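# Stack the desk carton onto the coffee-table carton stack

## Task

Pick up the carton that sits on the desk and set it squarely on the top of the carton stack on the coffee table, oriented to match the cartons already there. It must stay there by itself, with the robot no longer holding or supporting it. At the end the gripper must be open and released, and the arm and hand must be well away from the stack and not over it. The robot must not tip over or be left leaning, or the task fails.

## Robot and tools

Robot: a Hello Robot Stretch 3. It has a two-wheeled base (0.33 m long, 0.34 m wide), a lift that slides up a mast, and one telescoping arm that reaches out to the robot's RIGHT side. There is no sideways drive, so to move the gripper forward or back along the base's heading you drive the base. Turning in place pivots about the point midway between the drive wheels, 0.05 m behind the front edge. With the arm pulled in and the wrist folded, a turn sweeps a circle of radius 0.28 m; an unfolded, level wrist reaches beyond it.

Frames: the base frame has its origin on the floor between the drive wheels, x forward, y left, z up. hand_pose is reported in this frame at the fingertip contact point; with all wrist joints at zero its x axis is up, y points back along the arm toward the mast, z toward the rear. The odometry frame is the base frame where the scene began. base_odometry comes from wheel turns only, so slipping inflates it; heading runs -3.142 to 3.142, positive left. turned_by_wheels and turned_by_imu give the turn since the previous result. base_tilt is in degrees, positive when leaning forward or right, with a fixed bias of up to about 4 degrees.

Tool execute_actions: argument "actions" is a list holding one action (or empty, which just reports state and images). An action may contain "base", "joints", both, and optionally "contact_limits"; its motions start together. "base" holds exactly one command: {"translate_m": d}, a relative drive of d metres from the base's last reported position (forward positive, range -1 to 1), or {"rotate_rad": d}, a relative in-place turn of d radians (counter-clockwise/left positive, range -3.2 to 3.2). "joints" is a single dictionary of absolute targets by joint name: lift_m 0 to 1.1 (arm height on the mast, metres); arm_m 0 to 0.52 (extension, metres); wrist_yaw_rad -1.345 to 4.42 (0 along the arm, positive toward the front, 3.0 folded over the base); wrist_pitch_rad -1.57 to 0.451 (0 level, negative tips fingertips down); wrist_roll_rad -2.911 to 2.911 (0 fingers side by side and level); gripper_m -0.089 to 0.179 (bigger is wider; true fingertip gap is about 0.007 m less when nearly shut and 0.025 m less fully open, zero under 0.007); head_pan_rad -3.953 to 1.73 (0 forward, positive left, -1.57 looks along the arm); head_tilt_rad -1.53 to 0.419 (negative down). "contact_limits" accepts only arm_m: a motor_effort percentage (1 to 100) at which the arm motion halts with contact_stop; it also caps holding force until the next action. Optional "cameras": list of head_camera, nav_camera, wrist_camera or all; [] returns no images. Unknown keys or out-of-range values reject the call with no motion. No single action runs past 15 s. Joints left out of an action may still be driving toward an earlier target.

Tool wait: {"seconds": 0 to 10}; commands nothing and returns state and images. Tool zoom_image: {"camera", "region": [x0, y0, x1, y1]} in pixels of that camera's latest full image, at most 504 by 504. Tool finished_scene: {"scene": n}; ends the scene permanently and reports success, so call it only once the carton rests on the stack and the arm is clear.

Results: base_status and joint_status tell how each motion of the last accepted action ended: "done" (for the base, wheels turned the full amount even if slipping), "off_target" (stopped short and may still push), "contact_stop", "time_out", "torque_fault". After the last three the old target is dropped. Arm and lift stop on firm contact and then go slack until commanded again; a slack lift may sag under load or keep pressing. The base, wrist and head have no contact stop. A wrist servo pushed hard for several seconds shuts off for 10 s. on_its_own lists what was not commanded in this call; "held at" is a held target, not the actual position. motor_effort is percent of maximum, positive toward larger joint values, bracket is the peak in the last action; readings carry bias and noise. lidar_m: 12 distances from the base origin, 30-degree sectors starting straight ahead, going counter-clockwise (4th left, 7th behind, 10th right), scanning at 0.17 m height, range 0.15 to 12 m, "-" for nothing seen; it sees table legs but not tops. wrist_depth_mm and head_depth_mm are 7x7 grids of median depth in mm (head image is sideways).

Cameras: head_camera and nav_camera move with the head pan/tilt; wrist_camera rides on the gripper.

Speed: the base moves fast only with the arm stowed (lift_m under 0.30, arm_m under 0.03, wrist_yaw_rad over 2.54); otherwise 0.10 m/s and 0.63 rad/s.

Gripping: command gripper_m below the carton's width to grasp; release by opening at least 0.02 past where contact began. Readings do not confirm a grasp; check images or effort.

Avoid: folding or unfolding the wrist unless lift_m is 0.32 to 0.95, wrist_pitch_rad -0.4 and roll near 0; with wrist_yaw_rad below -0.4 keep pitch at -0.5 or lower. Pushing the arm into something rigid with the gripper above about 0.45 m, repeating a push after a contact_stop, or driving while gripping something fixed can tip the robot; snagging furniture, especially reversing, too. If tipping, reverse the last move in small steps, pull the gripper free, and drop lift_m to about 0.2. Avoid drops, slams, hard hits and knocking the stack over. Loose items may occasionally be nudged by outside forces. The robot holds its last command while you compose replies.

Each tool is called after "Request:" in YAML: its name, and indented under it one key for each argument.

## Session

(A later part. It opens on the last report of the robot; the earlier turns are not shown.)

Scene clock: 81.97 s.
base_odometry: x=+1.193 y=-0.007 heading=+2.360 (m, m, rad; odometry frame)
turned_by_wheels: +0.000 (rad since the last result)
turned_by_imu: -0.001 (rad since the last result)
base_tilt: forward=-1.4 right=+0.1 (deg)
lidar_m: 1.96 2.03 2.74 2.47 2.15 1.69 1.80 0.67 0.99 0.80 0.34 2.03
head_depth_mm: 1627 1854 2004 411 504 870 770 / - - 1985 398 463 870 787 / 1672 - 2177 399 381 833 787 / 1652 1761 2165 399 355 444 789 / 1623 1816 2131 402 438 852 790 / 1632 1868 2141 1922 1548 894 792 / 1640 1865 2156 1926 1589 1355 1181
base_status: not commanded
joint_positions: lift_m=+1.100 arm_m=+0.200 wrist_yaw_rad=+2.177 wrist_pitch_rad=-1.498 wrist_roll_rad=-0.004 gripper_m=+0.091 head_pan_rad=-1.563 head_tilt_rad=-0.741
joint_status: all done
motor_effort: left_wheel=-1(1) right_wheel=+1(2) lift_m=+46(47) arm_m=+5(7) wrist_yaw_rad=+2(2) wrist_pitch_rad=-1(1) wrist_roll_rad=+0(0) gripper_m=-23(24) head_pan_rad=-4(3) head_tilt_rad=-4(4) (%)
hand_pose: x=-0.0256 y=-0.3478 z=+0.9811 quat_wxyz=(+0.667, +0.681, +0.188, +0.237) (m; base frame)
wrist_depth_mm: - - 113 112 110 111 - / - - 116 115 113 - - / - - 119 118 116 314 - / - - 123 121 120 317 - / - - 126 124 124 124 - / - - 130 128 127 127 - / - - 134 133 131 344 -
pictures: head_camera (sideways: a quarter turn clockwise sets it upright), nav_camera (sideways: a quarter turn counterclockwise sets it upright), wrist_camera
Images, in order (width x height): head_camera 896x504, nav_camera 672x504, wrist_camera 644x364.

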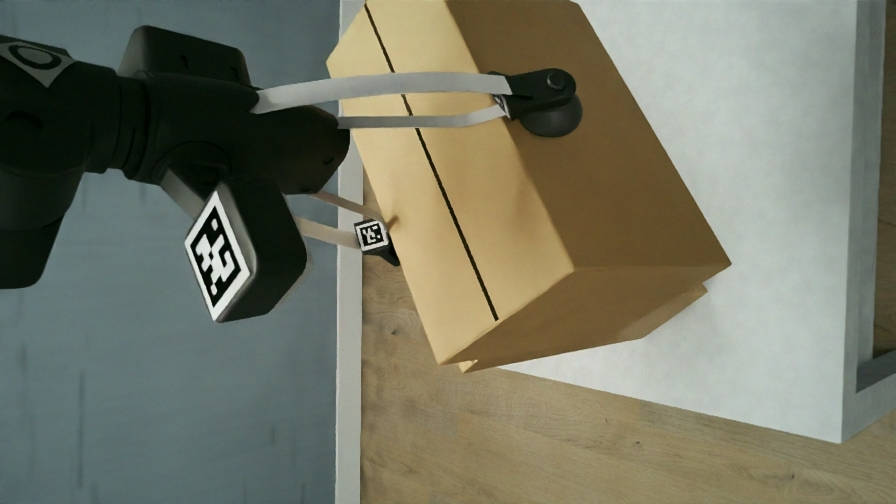

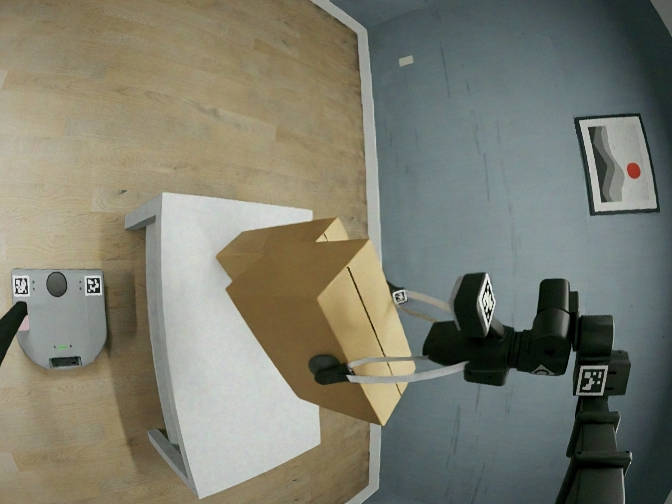

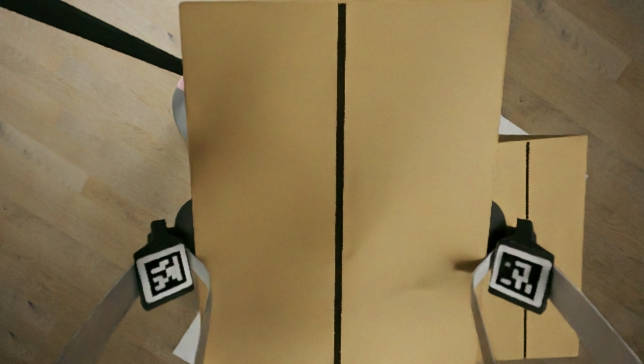

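Request:
execute_actions:
  actions:
    - {"base":{"translate_m":0.109},"joints":{"arm_m":0.371}}
  cameras: []

Request:
execute_actions:
  actions:
    - {"joints":{"lift_m":1.083}}
  cameras: ["head_camera","wrist_camera"]

Scene clock: 85.93 s.
base_odometry: x=+1.116 y=+0.070 heading=+2.359 (m, m, rad; odometry frame)
turned_by_wheels: +0.000 (rad since the last result)
turned_by_imu: -0.001 (rad since the last result)
base_tilt: forward=-1.6 right=+0.2 (deg)
lidar_m: 1.85 1.92 2.58 2.45 2.73 1.79 1.91 0.77 1.06 0.33 0.29 1.93
head_depth_mm: 1598 1804 569 755 997 869 770 / 1558 1772 544 622 807 870 787 / - 1909 504 555 685 835 787 / 1594 1895 503 526 795 854 791 / 1630 1845 1996 1809 1504 913 806 / 1632 1860 2138 1908 1597 1345 1179 / 1638 1872 2158 1919 1587 1365 1173
base_status: done
joint_positions: lift_m=+1.100 arm_m=+0.371 wrist_yaw_rad=+2.177 wrist_pitch_rad=-1.498 wrist_roll_rad=-0.004 gripper_m=+0.091 head_pan_rad=-1.563 head_tilt_rad=-0.741
joint_status: all done
motor_effort: left_wheel=-2(2) right_wheel=+1(5) lift_m=+47(46) arm_m=+5(7) wrist_yaw_rad=+2(1) wrist_pitch_rad=-1(1) wrist_roll_rad=+0(0) gripper_m=-24(23) head_pan_rad=-3(3) head_tilt_rad=-4(4) (%)
hand_pose: x=-0.0256 y=-0.5188 z=+0.9811 quat_wxyz=(+0.667, +0.681, +0.188, +0.237) (m; base frame)
wrist_depth_mm: - - 113 112 111 111 - / - - 116 115 114 - - / - - 119 118 117 - - / - - 123 121 120 - - / - - 126 125 123 124 - / - - 130 129 127 127 - / - 743 135 133 131 - -
pictures: none
No camera images: the call's "cameras" was empty. Leave "cameras" out to get every camera's image.

Scene clock: 86.80 s.
base_odometry: x=+1.116 y=+0.070 heading=+2.359 (m, m, rad; odometry frame)
turned_by_wheels: +0.000 (rad since the last result)
turned_by_imu: +0.000 (rad since the last result)
base_tilt: forward=-1.7 right=+0.1 (deg)
lidar_m: 1.85 1.91 2.58 2.45 2.73 1.79 1.91 0.77 1.06 0.33 0.29 1.92
head_depth_mm: 1603 1828 580 756 996 866 773 / 1577 1826 555 622 809 868 787 / - - 534 557 685 838 790 / 1619 1870 535 528 796 853 791 / 1624 1842 2039 1810 1512 909 806 / 1633 1847 2142 1919 1581 1348 1171 / 1641 1860 2150 1916 1590 1350 1178
base_status: not commanded
joint_positions: lift_m=+1.083 arm_m=+0.371 wrist_yaw_rad=+2.177 wrist_pitch_rad=-1.498 wrist_roll_rad=-0.004 gripper_m=+0.091 head_pan_rad=-1.563 head_tilt_rad=-0.741
joint_status: all done
motor_effort: left_wheel=-1(1) right_wheel=+1(1) lift_m=+30(42) arm_m=+5(5) wrist_yaw_rad=+2(1) wrist_pitch_rad=-1(1) wrist_roll_rad=+0(0) gripper_m=-23(24) head_pan_rad=-4(4) head_tilt_rad=-4(4) (%)
hand_pose: x=-0.0256 y=-0.5188 z=+0.9646 quat_wxyz=(+0.667, +0.681, +0.188, +0.237) (m; base frame)
wrist_depth_mm: - - 112 112 111 111 - / - - 116 115 114 - - / - - 119 117 117 - - / - - 122 121 120 - - / - - 126 125 124 124 - / - - 130 128 127 127 - / - 736 134 132 131 - -
pictures: head_camera (sideways: a quarter turn clockwise sets it upright), wrist_camera
Images, in order (width x height): head_camera 896x504, wrist_camera 644x364.

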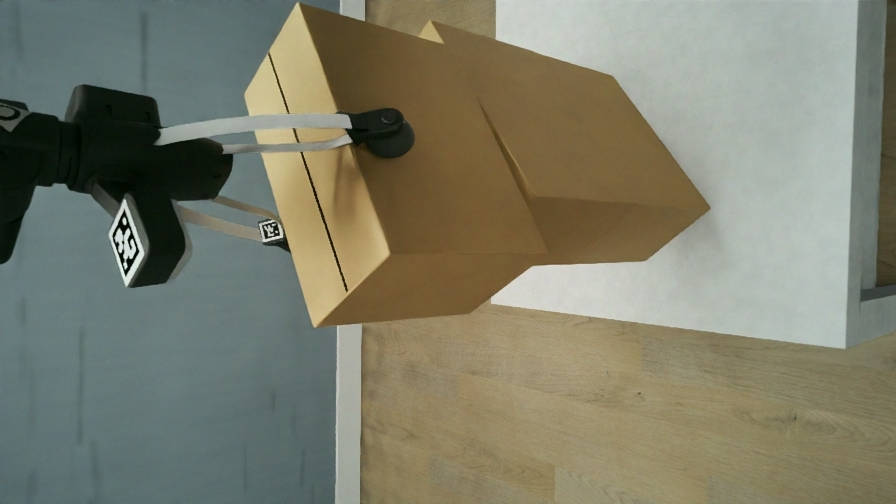

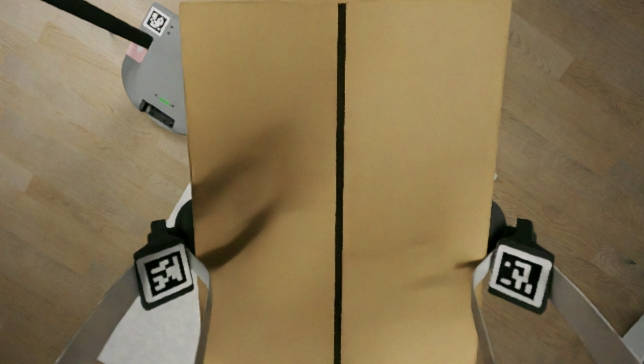

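Request:
execute_actions:
  actions:
    - {"joints":{"lift_m":1.1}}
  cameras: []

Request:
execute_actions:
  actions:
    - {"base":{"translate_m":-0.045},"joints":{"arm_m":0.402}}
  cameras: []

Request:
execute_actions:
  actions:
    - {"joints":{"lift_m":1.085}}
  cameras: ["head_camera","nav_camera"]

Scene clock: 88.67 s.
base_odometry: x=+1.116 y=+0.070 heading=+2.359 (m, m, rad; odometry frame)
turned_by_wheels: +0.000 (rad since the last result)
turned_by_imu: +0.000 (rad since the last result)
base_tilt: forward=-1.5 right=+0.1 (deg)
lidar_m: 1.85 1.91 2.58 2.45 2.73 1.78 1.91 0.77 1.06 0.33 0.29 1.92
head_depth_mm: 1608 1815 568 755 987 869 770 / 1545 1787 544 620 808 871 785 / - 1896 504 555 686 834 786 / 1591 1873 503 527 796 853 789 / 1625 1837 2012 1793 1502 912 806 / 1627 1858 2135 1924 1583 1352 1173 / 1638 1862 2164 1921 1591 1356 1178
base_status: not commanded
joint_positions: lift_m=+1.100 arm_m=+0.371 wrist_yaw_rad=+2.177 wrist_pitch_rad=-1.498 wrist_roll_rad=-0.004 gripper_m=+0.091 head_pan_rad=-1.563 head_tilt_rad=-0.741
joint_status: all done
motor_effort: left_wheel=-1(2) right_wheel=+1(1) lift_m=+47(49) arm_m=+5(5) wrist_yaw_rad=+1(2) wrist_pitch_rad=-1(1) wrist_roll_rad=+0(0) gripper_m=-24(24) head_pan_rad=-3(2) head_tilt_rad=-5(4) (%)
hand_pose: x=-0.0256 y=-0.5188 z=+0.9811 quat_wxyz=(+0.667, +0.681, +0.188, +0.237) (m; base frame)
wrist_depth_mm: - - 112 112 111 111 - / - - 116 115 114 - - / - - 119 118 117 - - / - - 122 121 120 - - / - - 126 125 124 124 - / - - 130 129 127 127 - / - 754 134 132 131 - -
pictures: none
No camera images: the call's "cameras" was empty. Leave "cameras" out to get every camera's image.

Scene clock: 90.07 s.
base_odometry: x=+1.148 y=+0.038 heading=+2.359 (m, m, rad; odometry frame)
turned_by_wheels: +0.000 (rad since the last result)
turned_by_imu: +0.000 (rad since the last result)
base_tilt: forward=-1.6 right=+0.0 (deg)
lidar_m: 1.89 1.96 2.64 2.46 2.20 1.75 1.87 0.73 1.03 0.79 0.31 1.97
head_depth_mm: 1603 1795 606 1855 1019 868 770 / 1574 1757 568 682 929 869 788 / - 1847 523 601 748 854 787 / 1593 1850 519 571 702 837 789 / 1628 1835 1993 1810 1025 874 789 / 1628 1865 2153 1909 1594 1349 1132 / 1641 1877 2162 1928 1586 1348 1175
base_status: done
joint_positions: lift_m=+1.100 arm_m=+0.402 wrist_yaw_rad=+2.177 wrist_pitch_rad=-1.498 wrist_roll_rad=-0.004 gripper_m=+0.091 head_pan_rad=-1.563 head_tilt_rad=-0.741
joint_status: all done
motor_effort: left_wheel=-1(7) right_wheel=+1(4) lift_m=+47(47) arm_m=+5(6) wrist_yaw_rad=+1(1) wrist_pitch_rad=-1(1) wrist_roll_rad=+0(0) gripper_m=-23(24) head_pan_rad=-2(3) head_tilt_rad=-5(4) (%)
hand_pose: x=-0.0256 y=-0.5498 z=+0.9811 quat_wxyz=(+0.667, +0.681, +0.188, +0.237) (m; base frame)
wrist_depth_mm: - - 113 112 111 111 - / - - 116 115 114 - - / - - 119 118 116 - - / - - 122 121 120 - - / - - 126 125 124 124 - / - - 130 128 127 127 - / - 752 135 133 131 - -
pictures: none
No camera images: the call's "cameras" was empty. Leave "cameras" out to get every camera's image.

Scene clock: 90.90 s.
base_odometry: x=+1.148 y=+0.038 heading=+2.359 (m, m, rad; odometry frame)
turned_by_wheels: +0.000 (rad since the last result)
turned_by_imu: +0.000 (rad since the last result)
base_tilt: forward=-1.6 right=+0.1 (deg)
lidar_m: 1.89 1.96 2.64 2.46 2.20 1.74 1.87 0.73 1.03 0.79 0.31 1.97
head_depth_mm: 1605 1814 613 1849 1017 867 771 / 1584 1789 575 663 923 870 788 / - 1901 534 600 748 853 787 / 1595 1882 530 571 703 836 790 / 1618 1829 2044 1803 1025 876 790 / 1617 1852 2147 1910 1589 1350 1137 / 1639 1857 2152 1923 1589 1352 1175
base_status: not commanded
joint_positions: lift_m=+1.085 arm_m=+0.402 wrist_yaw_rad=+2.177 wrist_pitch_rad=-1.498 wrist_roll_rad=-0.004 gripper_m=+0.091 head_pan_rad=-1.563 head_tilt_rad=-0.741
joint_status: all done
motor_effort: left_wheel=-1(1) right_wheel=+1(1) lift_m=+31(41) arm_m=+5(5) wrist_yaw_rad=+1(2) wrist_pitch_rad=-1(1) wrist_roll_rad=+0(0) gripper_m=-24(23) head_pan_rad=-3(3) head_tilt_rad=-5(4) (%)
hand_pose: x=-0.0256 y=-0.5498 z=+0.9666 quat_wxyz=(+0.667, +0.681, +0.188, +0.237) (m; base frame)
wrist_depth_mm: - - 113 111 110 111 - / - - 116 114 113 - - / - - 119 118 117 - - / - - 122 121 120 - - / - - 126 125 123 124 - / - - 131 128 127 127 - / - 751 134 133 131 - -
pictures: head_camera (sideways: a quarter turn clockwise sets it upright), nav_camera (sideways: a quarter turn counterclockwise sets it upright)
Images, in order (width x height): head_camera 896x504, nav_camera 672x504.

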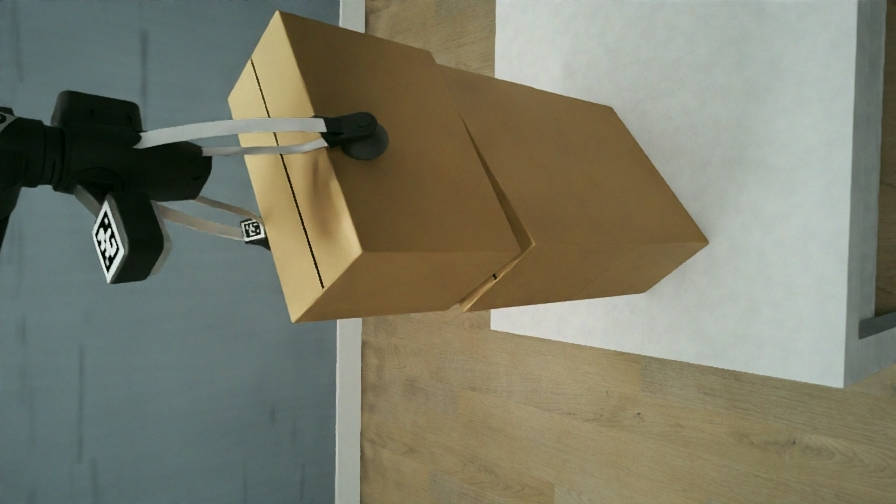

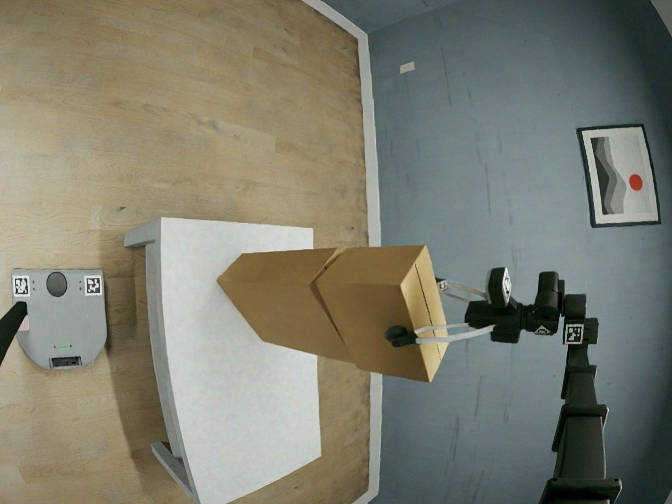

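Request:
zoom_image:
  camera: "head_camera"
  region: [380,20,620,340]

Region (380, 20, 620, 340) of head_camera's 896x504 image, scaled by 1.575, with more detail than that image has; it fills the left 378 columns of this view, and the rest is white.

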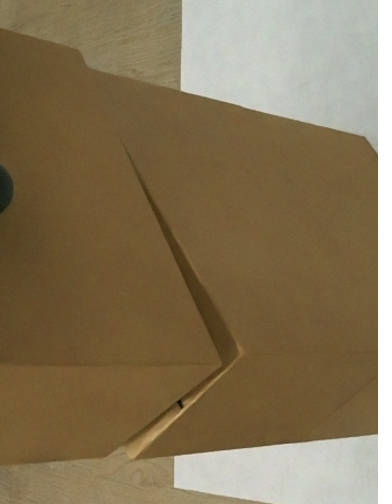

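Request:
execute_actions:
  actions:
    - {"joints":{"lift_m":1.06}}
  cameras: ["head_camera"]

Request:
zoom_image:
  camera: "head_camera"
  region: [380,20,620,340]

Scene clock: 94.40 s.
base_odometry: x=+1.148 y=+0.038 heading=+2.359 (m, m, rad; odometry frame)
turned_by_wheels: +0.000 (rad since the last result)
turned_by_imu: +0.001 (rad since the last result)
base_tilt: forward=-1.5 right=+0.0 (deg)
lidar_m: 1.89 1.97 2.65 2.45 2.20 1.74 1.86 0.73 1.03 0.79 0.31 1.97
head_depth_mm: 1609 1810 618 1832 1023 867 772 / 1605 1830 587 668 898 869 785 / - 1901 552 604 751 856 789 / 1616 1886 553 573 704 839 791 / 1628 1849 2049 1813 1025 875 788 / 1637 1854 2134 1919 1592 1346 1135 / 1638 1852 2165 1918 1590 1354 1180
base_status: not commanded
joint_positions: lift_m=+1.073 arm_m=+0.402 wrist_yaw_rad=+2.177 wrist_pitch_rad=-1.501 wrist_roll_rad=-0.003 gripper_m=+0.091 head_pan_rad=-1.563 head_tilt_rad=-0.741
joint_status: lift_m contact_stop (moved -0.012 of -0.025)
on_its_own: lift_m is slack since a contact_stop, until your next command for it (your +1.060 is given up)
motor_effort: left_wheel=-1(6) right_wheel=+1(5) lift_m=+38(38) arm_m=+4(5) wrist_yaw_rad=+2(2) wrist_pitch_rad=+1(4) wrist_roll_rad=-1(1) gripper_m=-24(25) head_pan_rad=-3(3) head_tilt_rad=-4(4) (%)
hand_pose: x=-0.0263 y=-0.5503 z=+0.9546 quat_wxyz=(+0.667, +0.681, +0.189, +0.235) (m; base frame)
wrist_depth_mm: - - 114 112 111 112 - / - - 116 115 114 - - / - - 119 118 117 - - / - - 123 121 120 - - / - - 126 124 123 124 - / - - 129 128 127 127 - / - 723 134 132 130 - -
pictures: head_camera (sideways: a quarter turn clockwise sets it upright)
Images, in order (width x height): head_camera 896x504.

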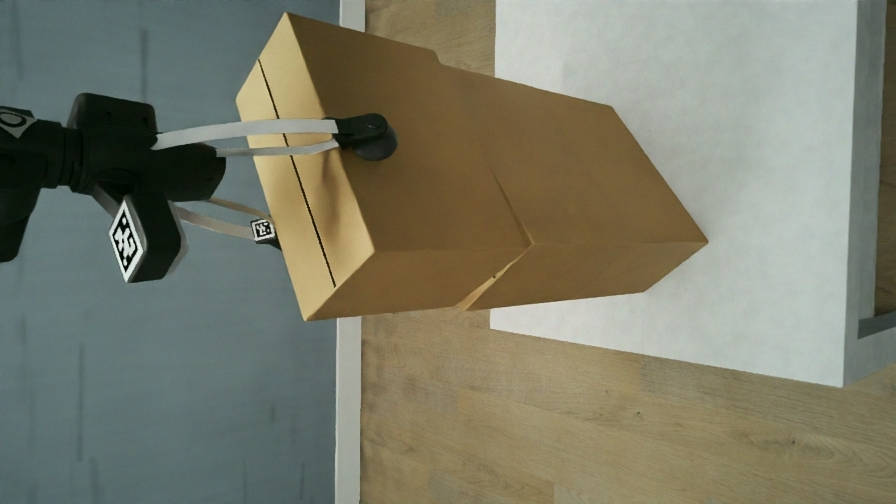

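Region (380, 20, 620, 340) of head_camera's 896x504 image, scaled by 1.575, with more detail than that image has; it fills the left 378 columns of this view, and the rest is white.

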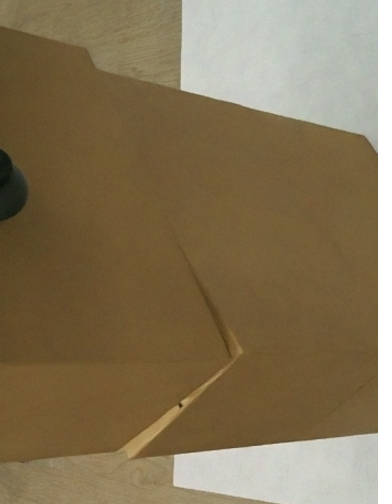

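Request:
execute_actions:
  actions:
    - {"joints":{"lift_m":1.1}}
  cameras: []

Request:
execute_actions:
  actions:
    - {"joints":{"wrist_yaw_rad":2.235}}
  cameras: []

Request:
execute_actions:
  actions:
    - {"joints":{"lift_m":1.076}}
  cameras: ["head_camera"]

Request:
zoom_image:
  camera: "head_camera"
  region: [380,20,620,340]

Scene clock: 96.23 s.
base_odometry: x=+1.148 y=+0.038 heading=+2.359 (m, m, rad; odometry frame)
turned_by_wheels: +0.000 (rad since the last result)
turned_by_imu: +0.000 (rad since the last result)
base_tilt: forward=-1.5 right=-0.1 (deg)
lidar_m: 1.89 1.96 2.65 2.46 2.20 1.74 1.86 0.73 1.03 0.79 0.31 1.97
head_depth_mm: 1604 1785 607 1842 1016 869 768 / 1594 1761 568 678 896 872 788 / - 1836 523 601 748 852 791 / 1590 1846 521 571 704 836 790 / 1631 1860 2042 1800 1022 872 792 / 1645 1849 2154 1914 1591 1352 1133 / 1641 1860 2175 1925 1590 1352 1172
base_status: not commanded
joint_positions: lift_m=+1.100 arm_m=+0.402 wrist_yaw_rad=+2.177 wrist_pitch_rad=-1.500 wrist_roll_rad=-0.003 gripper_m=+0.091 head_pan_rad=-1.563 head_tilt_rad=-0.741
joint_status: all done
motor_effort: left_wheel=+0(1) right_wheel=+1(1) lift_m=+46(47) arm_m=+4(4) wrist_yaw_rad=+1(2) wrist_pitch_rad=+0(1) wrist_roll_rad=-1(1) gripper_m=-23(24) head_pan_rad=-3(3) head_tilt_rad=-3(4) (%)
hand_pose: x=-0.0261 y=-0.5502 z=+0.9811 quat_wxyz=(+0.667, +0.681, +0.188, +0.236) (m; base frame)
wrist_depth_mm: - - 112 112 111 111 - / - - 116 115 113 - - / - - 119 118 117 - - / - - 122 121 120 - - / - - 126 125 124 124 - / - - 130 129 127 127 - / - 766 134 133 131 - -
pictures: none
No camera images: the call's "cameras" was empty. Leave "cameras" out to get every camera's image.

Scene clock: 96.83 s.
base_odometry: x=+1.148 y=+0.038 heading=+2.359 (m, m, rad; odometry frame)
turned_by_wheels: +0.000 (rad since the last result)
turned_by_imu: +0.000 (rad since the last result)
base_tilt: forward=-1.6 right=+0.0 (deg)
lidar_m: 1.89 1.96 2.65 2.46 2.20 1.75 1.87 0.73 1.03 0.79 0.31 1.97
head_depth_mm: 1609 1785 633 1838 1016 867 769 / 1617 1761 568 685 894 867 785 / - 1834 522 599 746 852 788 / 1592 1838 523 571 704 837 787 / 1633 1849 2013 1802 1023 872 791 / 1626 1853 2147 1910 1591 1354 1135 / 1642 1865 2171 1933 1596 1353 1172
base_status: not commanded
joint_positions: lift_m=+1.100 arm_m=+0.402 wrist_yaw_rad=+2.232 wrist_pitch_rad=-1.500 wrist_roll_rad=-0.003 gripper_m=+0.091 head_pan_rad=-1.563 head_tilt_rad=-0.741
joint_status: all done
motor_effort: left_wheel=+0(0) right_wheel=+0(0) lift_m=+46(47) arm_m=+4(4) wrist_yaw_rad=+2(1) wrist_pitch_rad=+0(0) wrist_roll_rad=-1(1) gripper_m=-24(24) head_pan_rad=-3(4) head_tilt_rad=-4(4) (%)
hand_pose: x=-0.0259 y=-0.5504 z=+0.9811 quat_wxyz=(+0.660, +0.676, +0.207, +0.254) (m; base frame)
wrist_depth_mm: - - 112 111 111 111 - / - - 116 114 113 - - / - - 119 118 117 - - / - - 122 121 120 - - / - - 126 125 123 124 - / - 744 130 129 127 127 - / - 740 134 133 131 - -
pictures: none
No camera images: the call's "cameras" was empty. Leave "cameras" out to get every camera's image.

Scene clock: 97.80 s.
base_odometry: x=+1.148 y=+0.038 heading=+2.359 (m, m, rad; odometry frame)
turned_by_wheels: +0.000 (rad since the last result)
turned_by_imu: +0.000 (rad since the last result)
base_tilt: forward=-1.5 right=+0.0 (deg)
lidar_m: 1.89 1.96 2.65 2.46 2.20 1.75 1.87 0.73 1.03 0.79 0.31 1.98
head_depth_mm: 1603 1824 641 1846 1015 867 772 / 1613 1822 592 679 898 869 787 / - 1912 546 598 748 852 788 / 1610 1875 547 571 705 840 790 / 1620 1841 2047 1807 1028 873 789 / 1638 1854 2148 1912 1583 1346 1139 / 1641 1861 2175 1936 1590 1351 1180
base_status: not commanded
joint_positions: lift_m=+1.076 arm_m=+0.402 wrist_yaw_rad=+2.232 wrist_pitch_rad=-1.500 wrist_roll_rad=-0.003 gripper_m=+0.091 head_pan_rad=-1.563 head_tilt_rad=-0.741
joint_status: all done
motor_effort: left_wheel=+0(0) right_wheel=+0(0) lift_m=+31(42) arm_m=+4(4) wrist_yaw_rad=+2(2) wrist_pitch_rad=+0(0) wrist_roll_rad=-1(1) gripper_m=-24(24) head_pan_rad=-4(3) head_tilt_rad=-4(4) (%)
hand_pose: x=-0.0259 y=-0.5504 z=+0.9576 quat_wxyz=(+0.660, +0.676, +0.207, +0.254) (m; base frame)
wrist_depth_mm: - - 113 112 111 111 - / - - 116 115 114 - - / - - 119 118 117 - - / - - 123 121 120 - - / - - 126 125 123 124 - / - 716 130 129 127 127 - / - 734 134 133 131 - -
pictures: head_camera (sideways: a quarter turn clockwise sets it upright)
Images, in order (width x height): head_camera 896x504.

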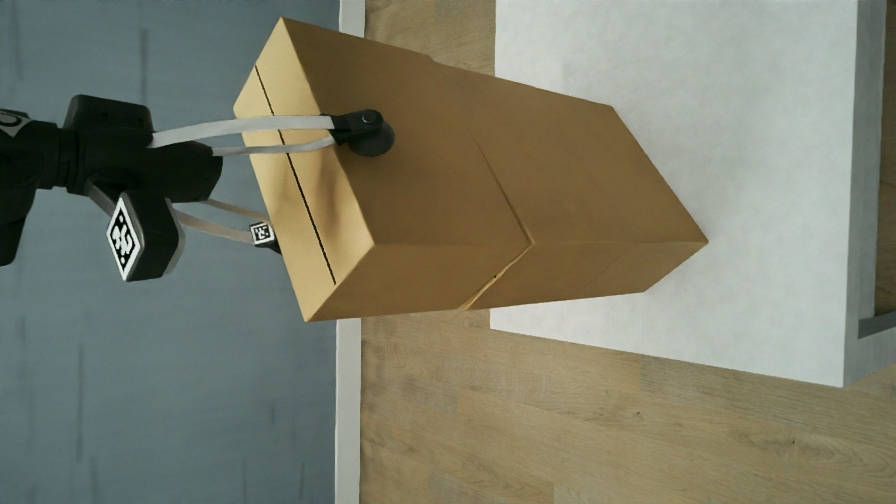

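Region (380, 20, 620, 340) of head_camera's 896x504 image, scaled by 1.575, with more detail than that image has; it fills the left 378 columns of this view, and the rest is white.

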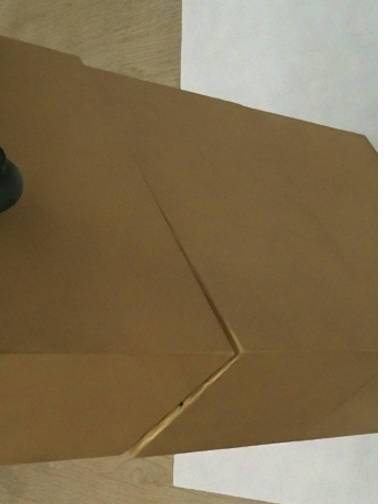

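Well aligned. Set down and release.

Request:
execute_actions:
  actions:
    - {"joints":{"lift_m":1.069}}
  cameras: []

Request:
execute_actions:
  actions:
    - {"joints":{"gripper_m":0.17}}
  cameras: ["head_camera"]

Scene clock: 98.83 s.
base_odometry: x=+1.148 y=+0.038 heading=+2.359 (m, m, rad; odometry frame)
turned_by_wheels: +0.000 (rad since the last result)
turned_by_imu: +0.000 (rad since the last result)
base_tilt: forward=-1.7 right=+0.1 (deg)
lidar_m: 1.89 1.97 2.65 2.46 2.20 1.75 1.87 0.73 1.03 0.79 0.31 1.97
head_depth_mm: 1604 1819 642 1837 1018 869 772 / 1606 1810 593 679 896 868 789 / - 1911 551 600 748 854 789 / 1620 1880 553 575 704 842 790 / 1628 1855 2047 1817 1024 874 791 / 1642 1858 2140 1903 1589 1348 1132 / 1645 1865 2176 1919 1593 1351 1180
base_status: not commanded
joint_positions: lift_m=+1.073 arm_m=+0.402 wrist_yaw_rad=+2.232 wrist_pitch_rad=-1.501 wrist_roll_rad=-0.003 gripper_m=+0.091 head_pan_rad=-1.563 head_tilt_rad=-0.741
joint_status: lift_m contact_stop (moved -0.003 of -0.007)
on_its_own: lift_m is slack since a contact_stop, until your next command for it (your +1.069 is given up)
motor_effort: left_wheel=+0(0) right_wheel=+0(0) lift_m=+36(36) arm_m=+4(4) wrist_yaw_rad=+1(2) wrist_pitch_rad=+1(2) wrist_roll_rad=-1(1) gripper_m=-24(24) head_pan_rad=-3(3) head_tilt_rad=-4(3) (%)
hand_pose: x=-0.0260 y=-0.5505 z=+0.9546 quat_wxyz=(+0.660, +0.676, +0.207, +0.254) (m; base frame)
wrist_depth_mm: - - 113 113 111 112 - / - - 116 115 114 - - / - - 119 118 117 - - / - - 123 121 120 - - / - - 126 125 124 124 - / - 719 130 128 127 127 - / - 722 133 132 130 - -
pictures: none
No camera images: the call's "cameras" was empty. Leave "cameras" out to get every camera's image.

not run: a stop came earlier in this reply.

Request:
execute_actions:
  actions:
    - {"joints":{"gripper_m":0.17}}
  cameras: []

Request:
execute_actions:
  actions:
    - {"joints":{"lift_m":1.1}}
  cameras: ["head_camera"]

Request:
execute_actions:
  actions:
    - {"joints":{"wrist_pitch_rad":-0.2}}
  cameras: ["head_camera"]

Scene clock: 100.60 s.
base_odometry: x=+1.148 y=+0.038 heading=+2.359 (m, m, rad; odometry frame)
turned_by_wheels: +0.000 (rad since the last result)
turned_by_imu: +0.000 (rad since the last result)
base_tilt: forward=-1.8 right=+0.0 (deg)
lidar_m: 1.89 1.96 2.65 2.46 2.19 1.75 1.87 0.73 1.03 0.79 0.31 1.97
head_depth_mm: 1605 1820 636 1843 1020 868 772 / 1610 1813 594 683 894 870 785 / - 1911 552 599 748 851 789 / 1615 1892 551 575 706 838 787 / 1632 1854 2038 1807 1025 875 790 / 1634 1849 2150 1925 1587 1347 1138 / 1641 1873 2161 1931 1585 1358 1179
base_status: not commanded
joint_positions: lift_m=+1.073 arm_m=+0.402 wrist_yaw_rad=+2.232 wrist_pitch_rad=-1.501 wrist_roll_rad=-0.003 gripper_m=+0.170 head_pan_rad=-1.563 head_tilt_rad=-0.741
joint_status: all done
on_its_own: lift_m is slack since a contact_stop, until your next command for it (your +1.069 is given up)
motor_effort: left_wheel=+0(0) right_wheel=+0(0) lift_m=+38(38) arm_m=+4(5) wrist_yaw_rad=+2(2) wrist_pitch_rad=+1(0) wrist_roll_rad=-1(1) gripper_m=+0(100) head_pan_rad=-3(3) head_tilt_rad=-4(4) (%)
hand_pose: x=-0.0260 y=-0.5505 z=+0.9547 quat_wxyz=(+0.660, +0.676, +0.207, +0.254) (m; base frame)
wrist_depth_mm: - - 113 112 111 111 - / - - 116 115 113 - - / - - 119 118 116 - - / - - 122 120 120 - - / - - 126 124 122 - - / - - 129 128 126 - - / - 729 133 131 129 - -
pictures: none
No camera images: the call's "cameras" was empty. Leave "cameras" out to get every camera's image.

Scene clock: 101.60 s.
base_odometry: x=+1.148 y=+0.038 heading=+2.359 (m, m, rad; odometry frame)
turned_by_wheels: +0.000 (rad since the last result)
turned_by_imu: +0.000 (rad since the last result)
base_tilt: forward=-1.7 right=+0.2 (deg)
lidar_m: 1.89 1.96 2.64 2.46 2.20 1.74 1.87 0.73 1.04 0.79 0.31 1.98
head_depth_mm: 1599 1822 637 1834 1019 867 771 / 1609 1804 593 674 899 871 787 / - 1879 550 600 749 853 787 / 1592 1843 552 575 705 842 789 / 1616 1844 2031 1811 1030 873 792 / 1633 1845 2127 1925 1582 1347 1132 / 1637 1860 2154 1920 1580 1350 1178
base_status: not commanded
joint_positions: lift_m=+1.100 arm_m=+0.402 wrist_yaw_rad=+2.232 wrist_pitch_rad=-1.501 wrist_roll_rad=-0.003 gripper_m=+0.170 head_pan_rad=-1.563 head_tilt_rad=-0.741
joint_status: all done
motor_effort: left_wheel=+0(0) right_wheel=+0(0) lift_m=+45(46) arm_m=+4(5) wrist_yaw_rad=+1(2) wrist_pitch_rad=+0(0) wrist_roll_rad=-1(1) gripper_m=+1(1) head_pan_rad=-3(3) head_tilt_rad=-4(4) (%)
hand_pose: x=-0.0260 y=-0.5505 z=+0.9812 quat_wxyz=(+0.660, +0.676, +0.207, +0.254) (m; base frame)
wrist_depth_mm: - - 139 138 137 - - / - - 141 140 138 - - / - - 145 143 142 - - / - - 149 147 146 - - / - - 154 151 149 - - / - - 158 155 154 - - / - 773 164 160 159 - -
pictures: head_camera (sideways: a quarter turn clockwise sets it upright)
Images, in order (width x height): head_camera 896x504.

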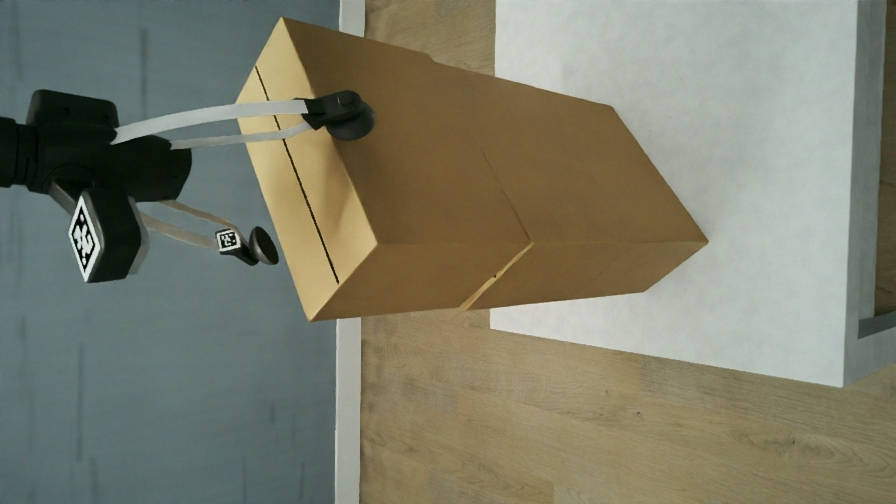

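Scene clock: 103.13 s.
base_odometry: x=+1.148 y=+0.038 heading=+2.359 (m, m, rad; odometry frame)
turned_by_wheels: +0.000 (rad since the last result)
turned_by_imu: +0.000 (rad since the last result)
base_tilt: forward=-1.6 right=+0.1 (deg)
lidar_m: 1.89 1.96 2.65 2.46 2.20 1.75 1.87 0.73 1.03 0.79 0.31 1.97
head_depth_mm: 1604 1808 636 1849 1019 865 772 / 1612 1797 581 673 895 869 786 / 1654 1829 551 598 748 852 789 / - 1841 553 575 704 837 790 / - 1881 2054 1807 1025 872 789 / 1604 1902 2143 1915 1592 1352 1132 / 1603 1821 2147 1923 1580 1356 1177
base_status: not commanded
joint_positions: lift_m=+1.100 arm_m=+0.402 wrist_yaw_rad=+2.232 wrist_pitch_rad=-0.223 wrist_roll_rad=-0.003 gripper_m=+0.170 head_pan_rad=-1.563 head_tilt_rad=-0.741
joint_status: all done
motor_effort: left_wheel=+0(0) right_wheel=+0(0) lift_m=+45(46) arm_m=+4(4) wrist_yaw_rad=+2(1) wrist_pitch_rad=+14(14) wrist_roll_rad=-1(1) gripper_m=+0(1) head_pan_rad=-3(2) head_tilt_rad=-4(4) (%)
hand_pose: x=+0.1717 y=-0.3965 z=+1.1583 quat_wxyz=(+0.380, +0.665, -0.237, +0.598) (m; base frame)
wrist_depth_mm: - - - - - - - / - - - - - - - / - - - - - - - / - - - - - - - / - - - - - - - / - - - - - - - / - - - - - - -
pictures: head_camera (sideways: a quarter turn clockwise sets it upright)
Images, in order (width x height): head_camera 896x504.

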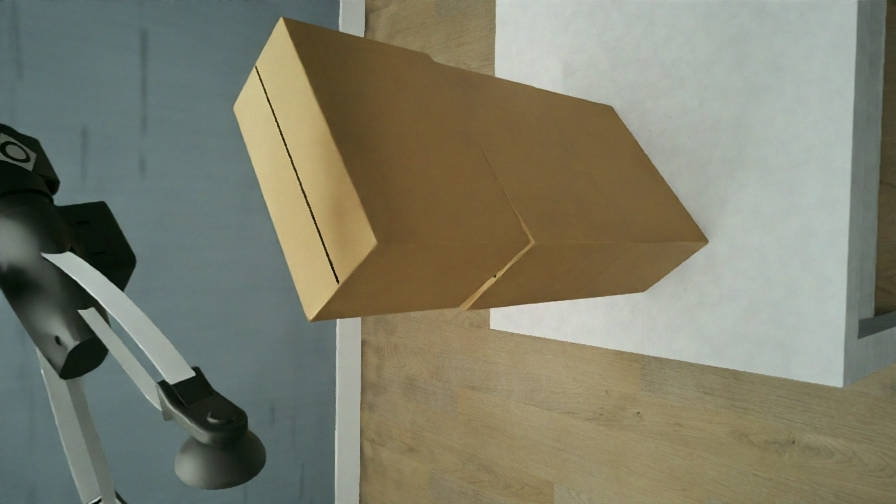

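Request:
execute_actions:
  actions:
    - {"joints":{"arm_m":0.0,"wrist_yaw_rad":1.57}}
  cameras: []

Request:
execute_actions:
  actions:
    - {"base":{"translate_m":0.4}}
  cameras: ["nav_camera"]

Scene clock: 107.80 s.
base_odometry: x=+1.148 y=+0.038 heading=+2.359 (m, m, rad; odometry frame)
turned_by_wheels: +0.000 (rad since the last result)
turned_by_imu: -0.001 (rad since the last result)
base_tilt: forward=-1.6 right=-0.1 (deg)
lidar_m: 1.89 1.97 2.65 2.46 2.20 1.74 1.86 0.73 1.03 0.79 0.31 1.97
head_depth_mm: - - - - 1018 867 774 / - - - - 926 871 786 / - - - - 752 854 791 / 1623 1844 1986 - 708 840 788 / 1635 1848 2013 - - 872 792 / 1635 1854 - - - 1351 1133 / 1636 1848 - - - 1348 1181
base_status: not commanded
joint_positions: lift_m=+1.100 arm_m=+0.001 wrist_yaw_rad=+1.573 wrist_pitch_rad=-0.223 wrist_roll_rad=-0.003 gripper_m=+0.170 head_pan_rad=-1.563 head_tilt_rad=-0.741
joint_status: all done
motor_effort: left_wheel=+0(0) right_wheel=+0(0) lift_m=+45(45) arm_m=-6(5) wrist_yaw_rad=-2(3) wrist_pitch_rad=+14(14) wrist_roll_rad=-1(1) gripper_m=+0(0) head_pan_rad=-3(4) head_tilt_rad=-4(4) (%)
hand_pose: x=+0.2232 y=-0.1455 z=+1.1584 quat_wxyz=(+0.553, +0.552, -0.440, +0.443) (m; base frame)
wrist_depth_mm: - - - - - - - / - - - - - - - / - - - - - - - / - - - - - - - / - - - - - - - / - - - - - - - / - - - - - - -
pictures: none
No camera images: the call's "cameras" was empty. Leave "cameras" out to get every camera's image.

Scene clock: 113.03 s.
base_odometry: x=+0.864 y=+0.320 heading=+2.359 (m, m, rad; odometry frame)
turned_by_wheels: +0.000 (rad since the last result)
turned_by_imu: +0.001 (rad since the last result)
base_tilt: forward=-1.6 right=+0.1 (deg)
lidar_m: 1.49 1.54 2.09 2.45 3.02 2.11 1.11 1.11 0.36 0.85 1.92 1.55
head_depth_mm: - - - - 1018 884 801 / - - - - 1297 1266 1145 / - - - - 1573 1341 1169 / 1613 1834 2038 - 1541 1343 1178 / 1627 1850 2050 - - 1341 1174 / 1635 1855 - - - 1350 1170 / 1628 1869 - - - 1354 1172
base_status: done
joint_positions: lift_m=+1.100 arm_m=+0.001 wrist_yaw_rad=+1.573 wrist_pitch_rad=-0.223 wrist_roll_rad=-0.003 gripper_m=+0.170 head_pan_rad=-1.563 head_tilt_rad=-0.741
joint_status: not commanded
motor_effort: left_wheel=-1(4) right_wheel=+0(3) lift_m=+46(45) arm_m=-6(6) wrist_yaw_rad=-1(1) wrist_pitch_rad=+14(14) wrist_roll_rad=-1(1) gripper_m=+1(0) head_pan_rad=-4(3) head_tilt_rad=-4(4) (%)
hand_pose: x=+0.2232 y=-0.1455 z=+1.1584 quat_wxyz=(+0.553, +0.552, -0.440, +0.443) (m; base frame)
wrist_depth_mm: - - - - - - - / - - - - - - - / - - - - - - - / - - - - - - - / - - - - - - - / - - - - - - - / - - - - - - -
pictures: nav_camera (sideways: a quarter turn counterclockwise sets it upright)
Images, in order (width x height): nav_camera 672x504.

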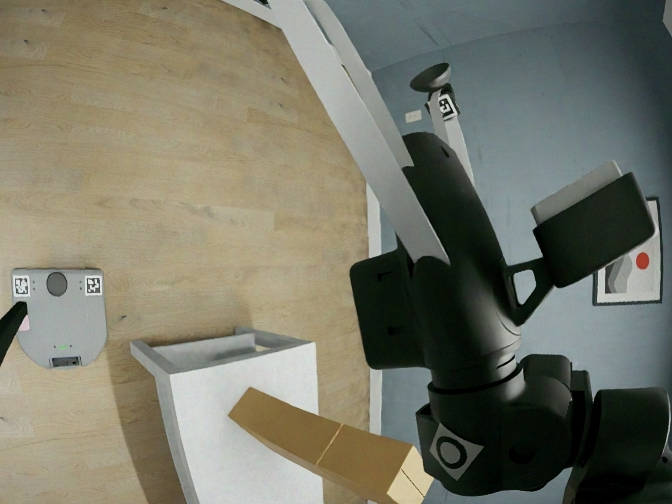

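Request:
finished_scene:
  scene: 2

The scene is finished: the task was done.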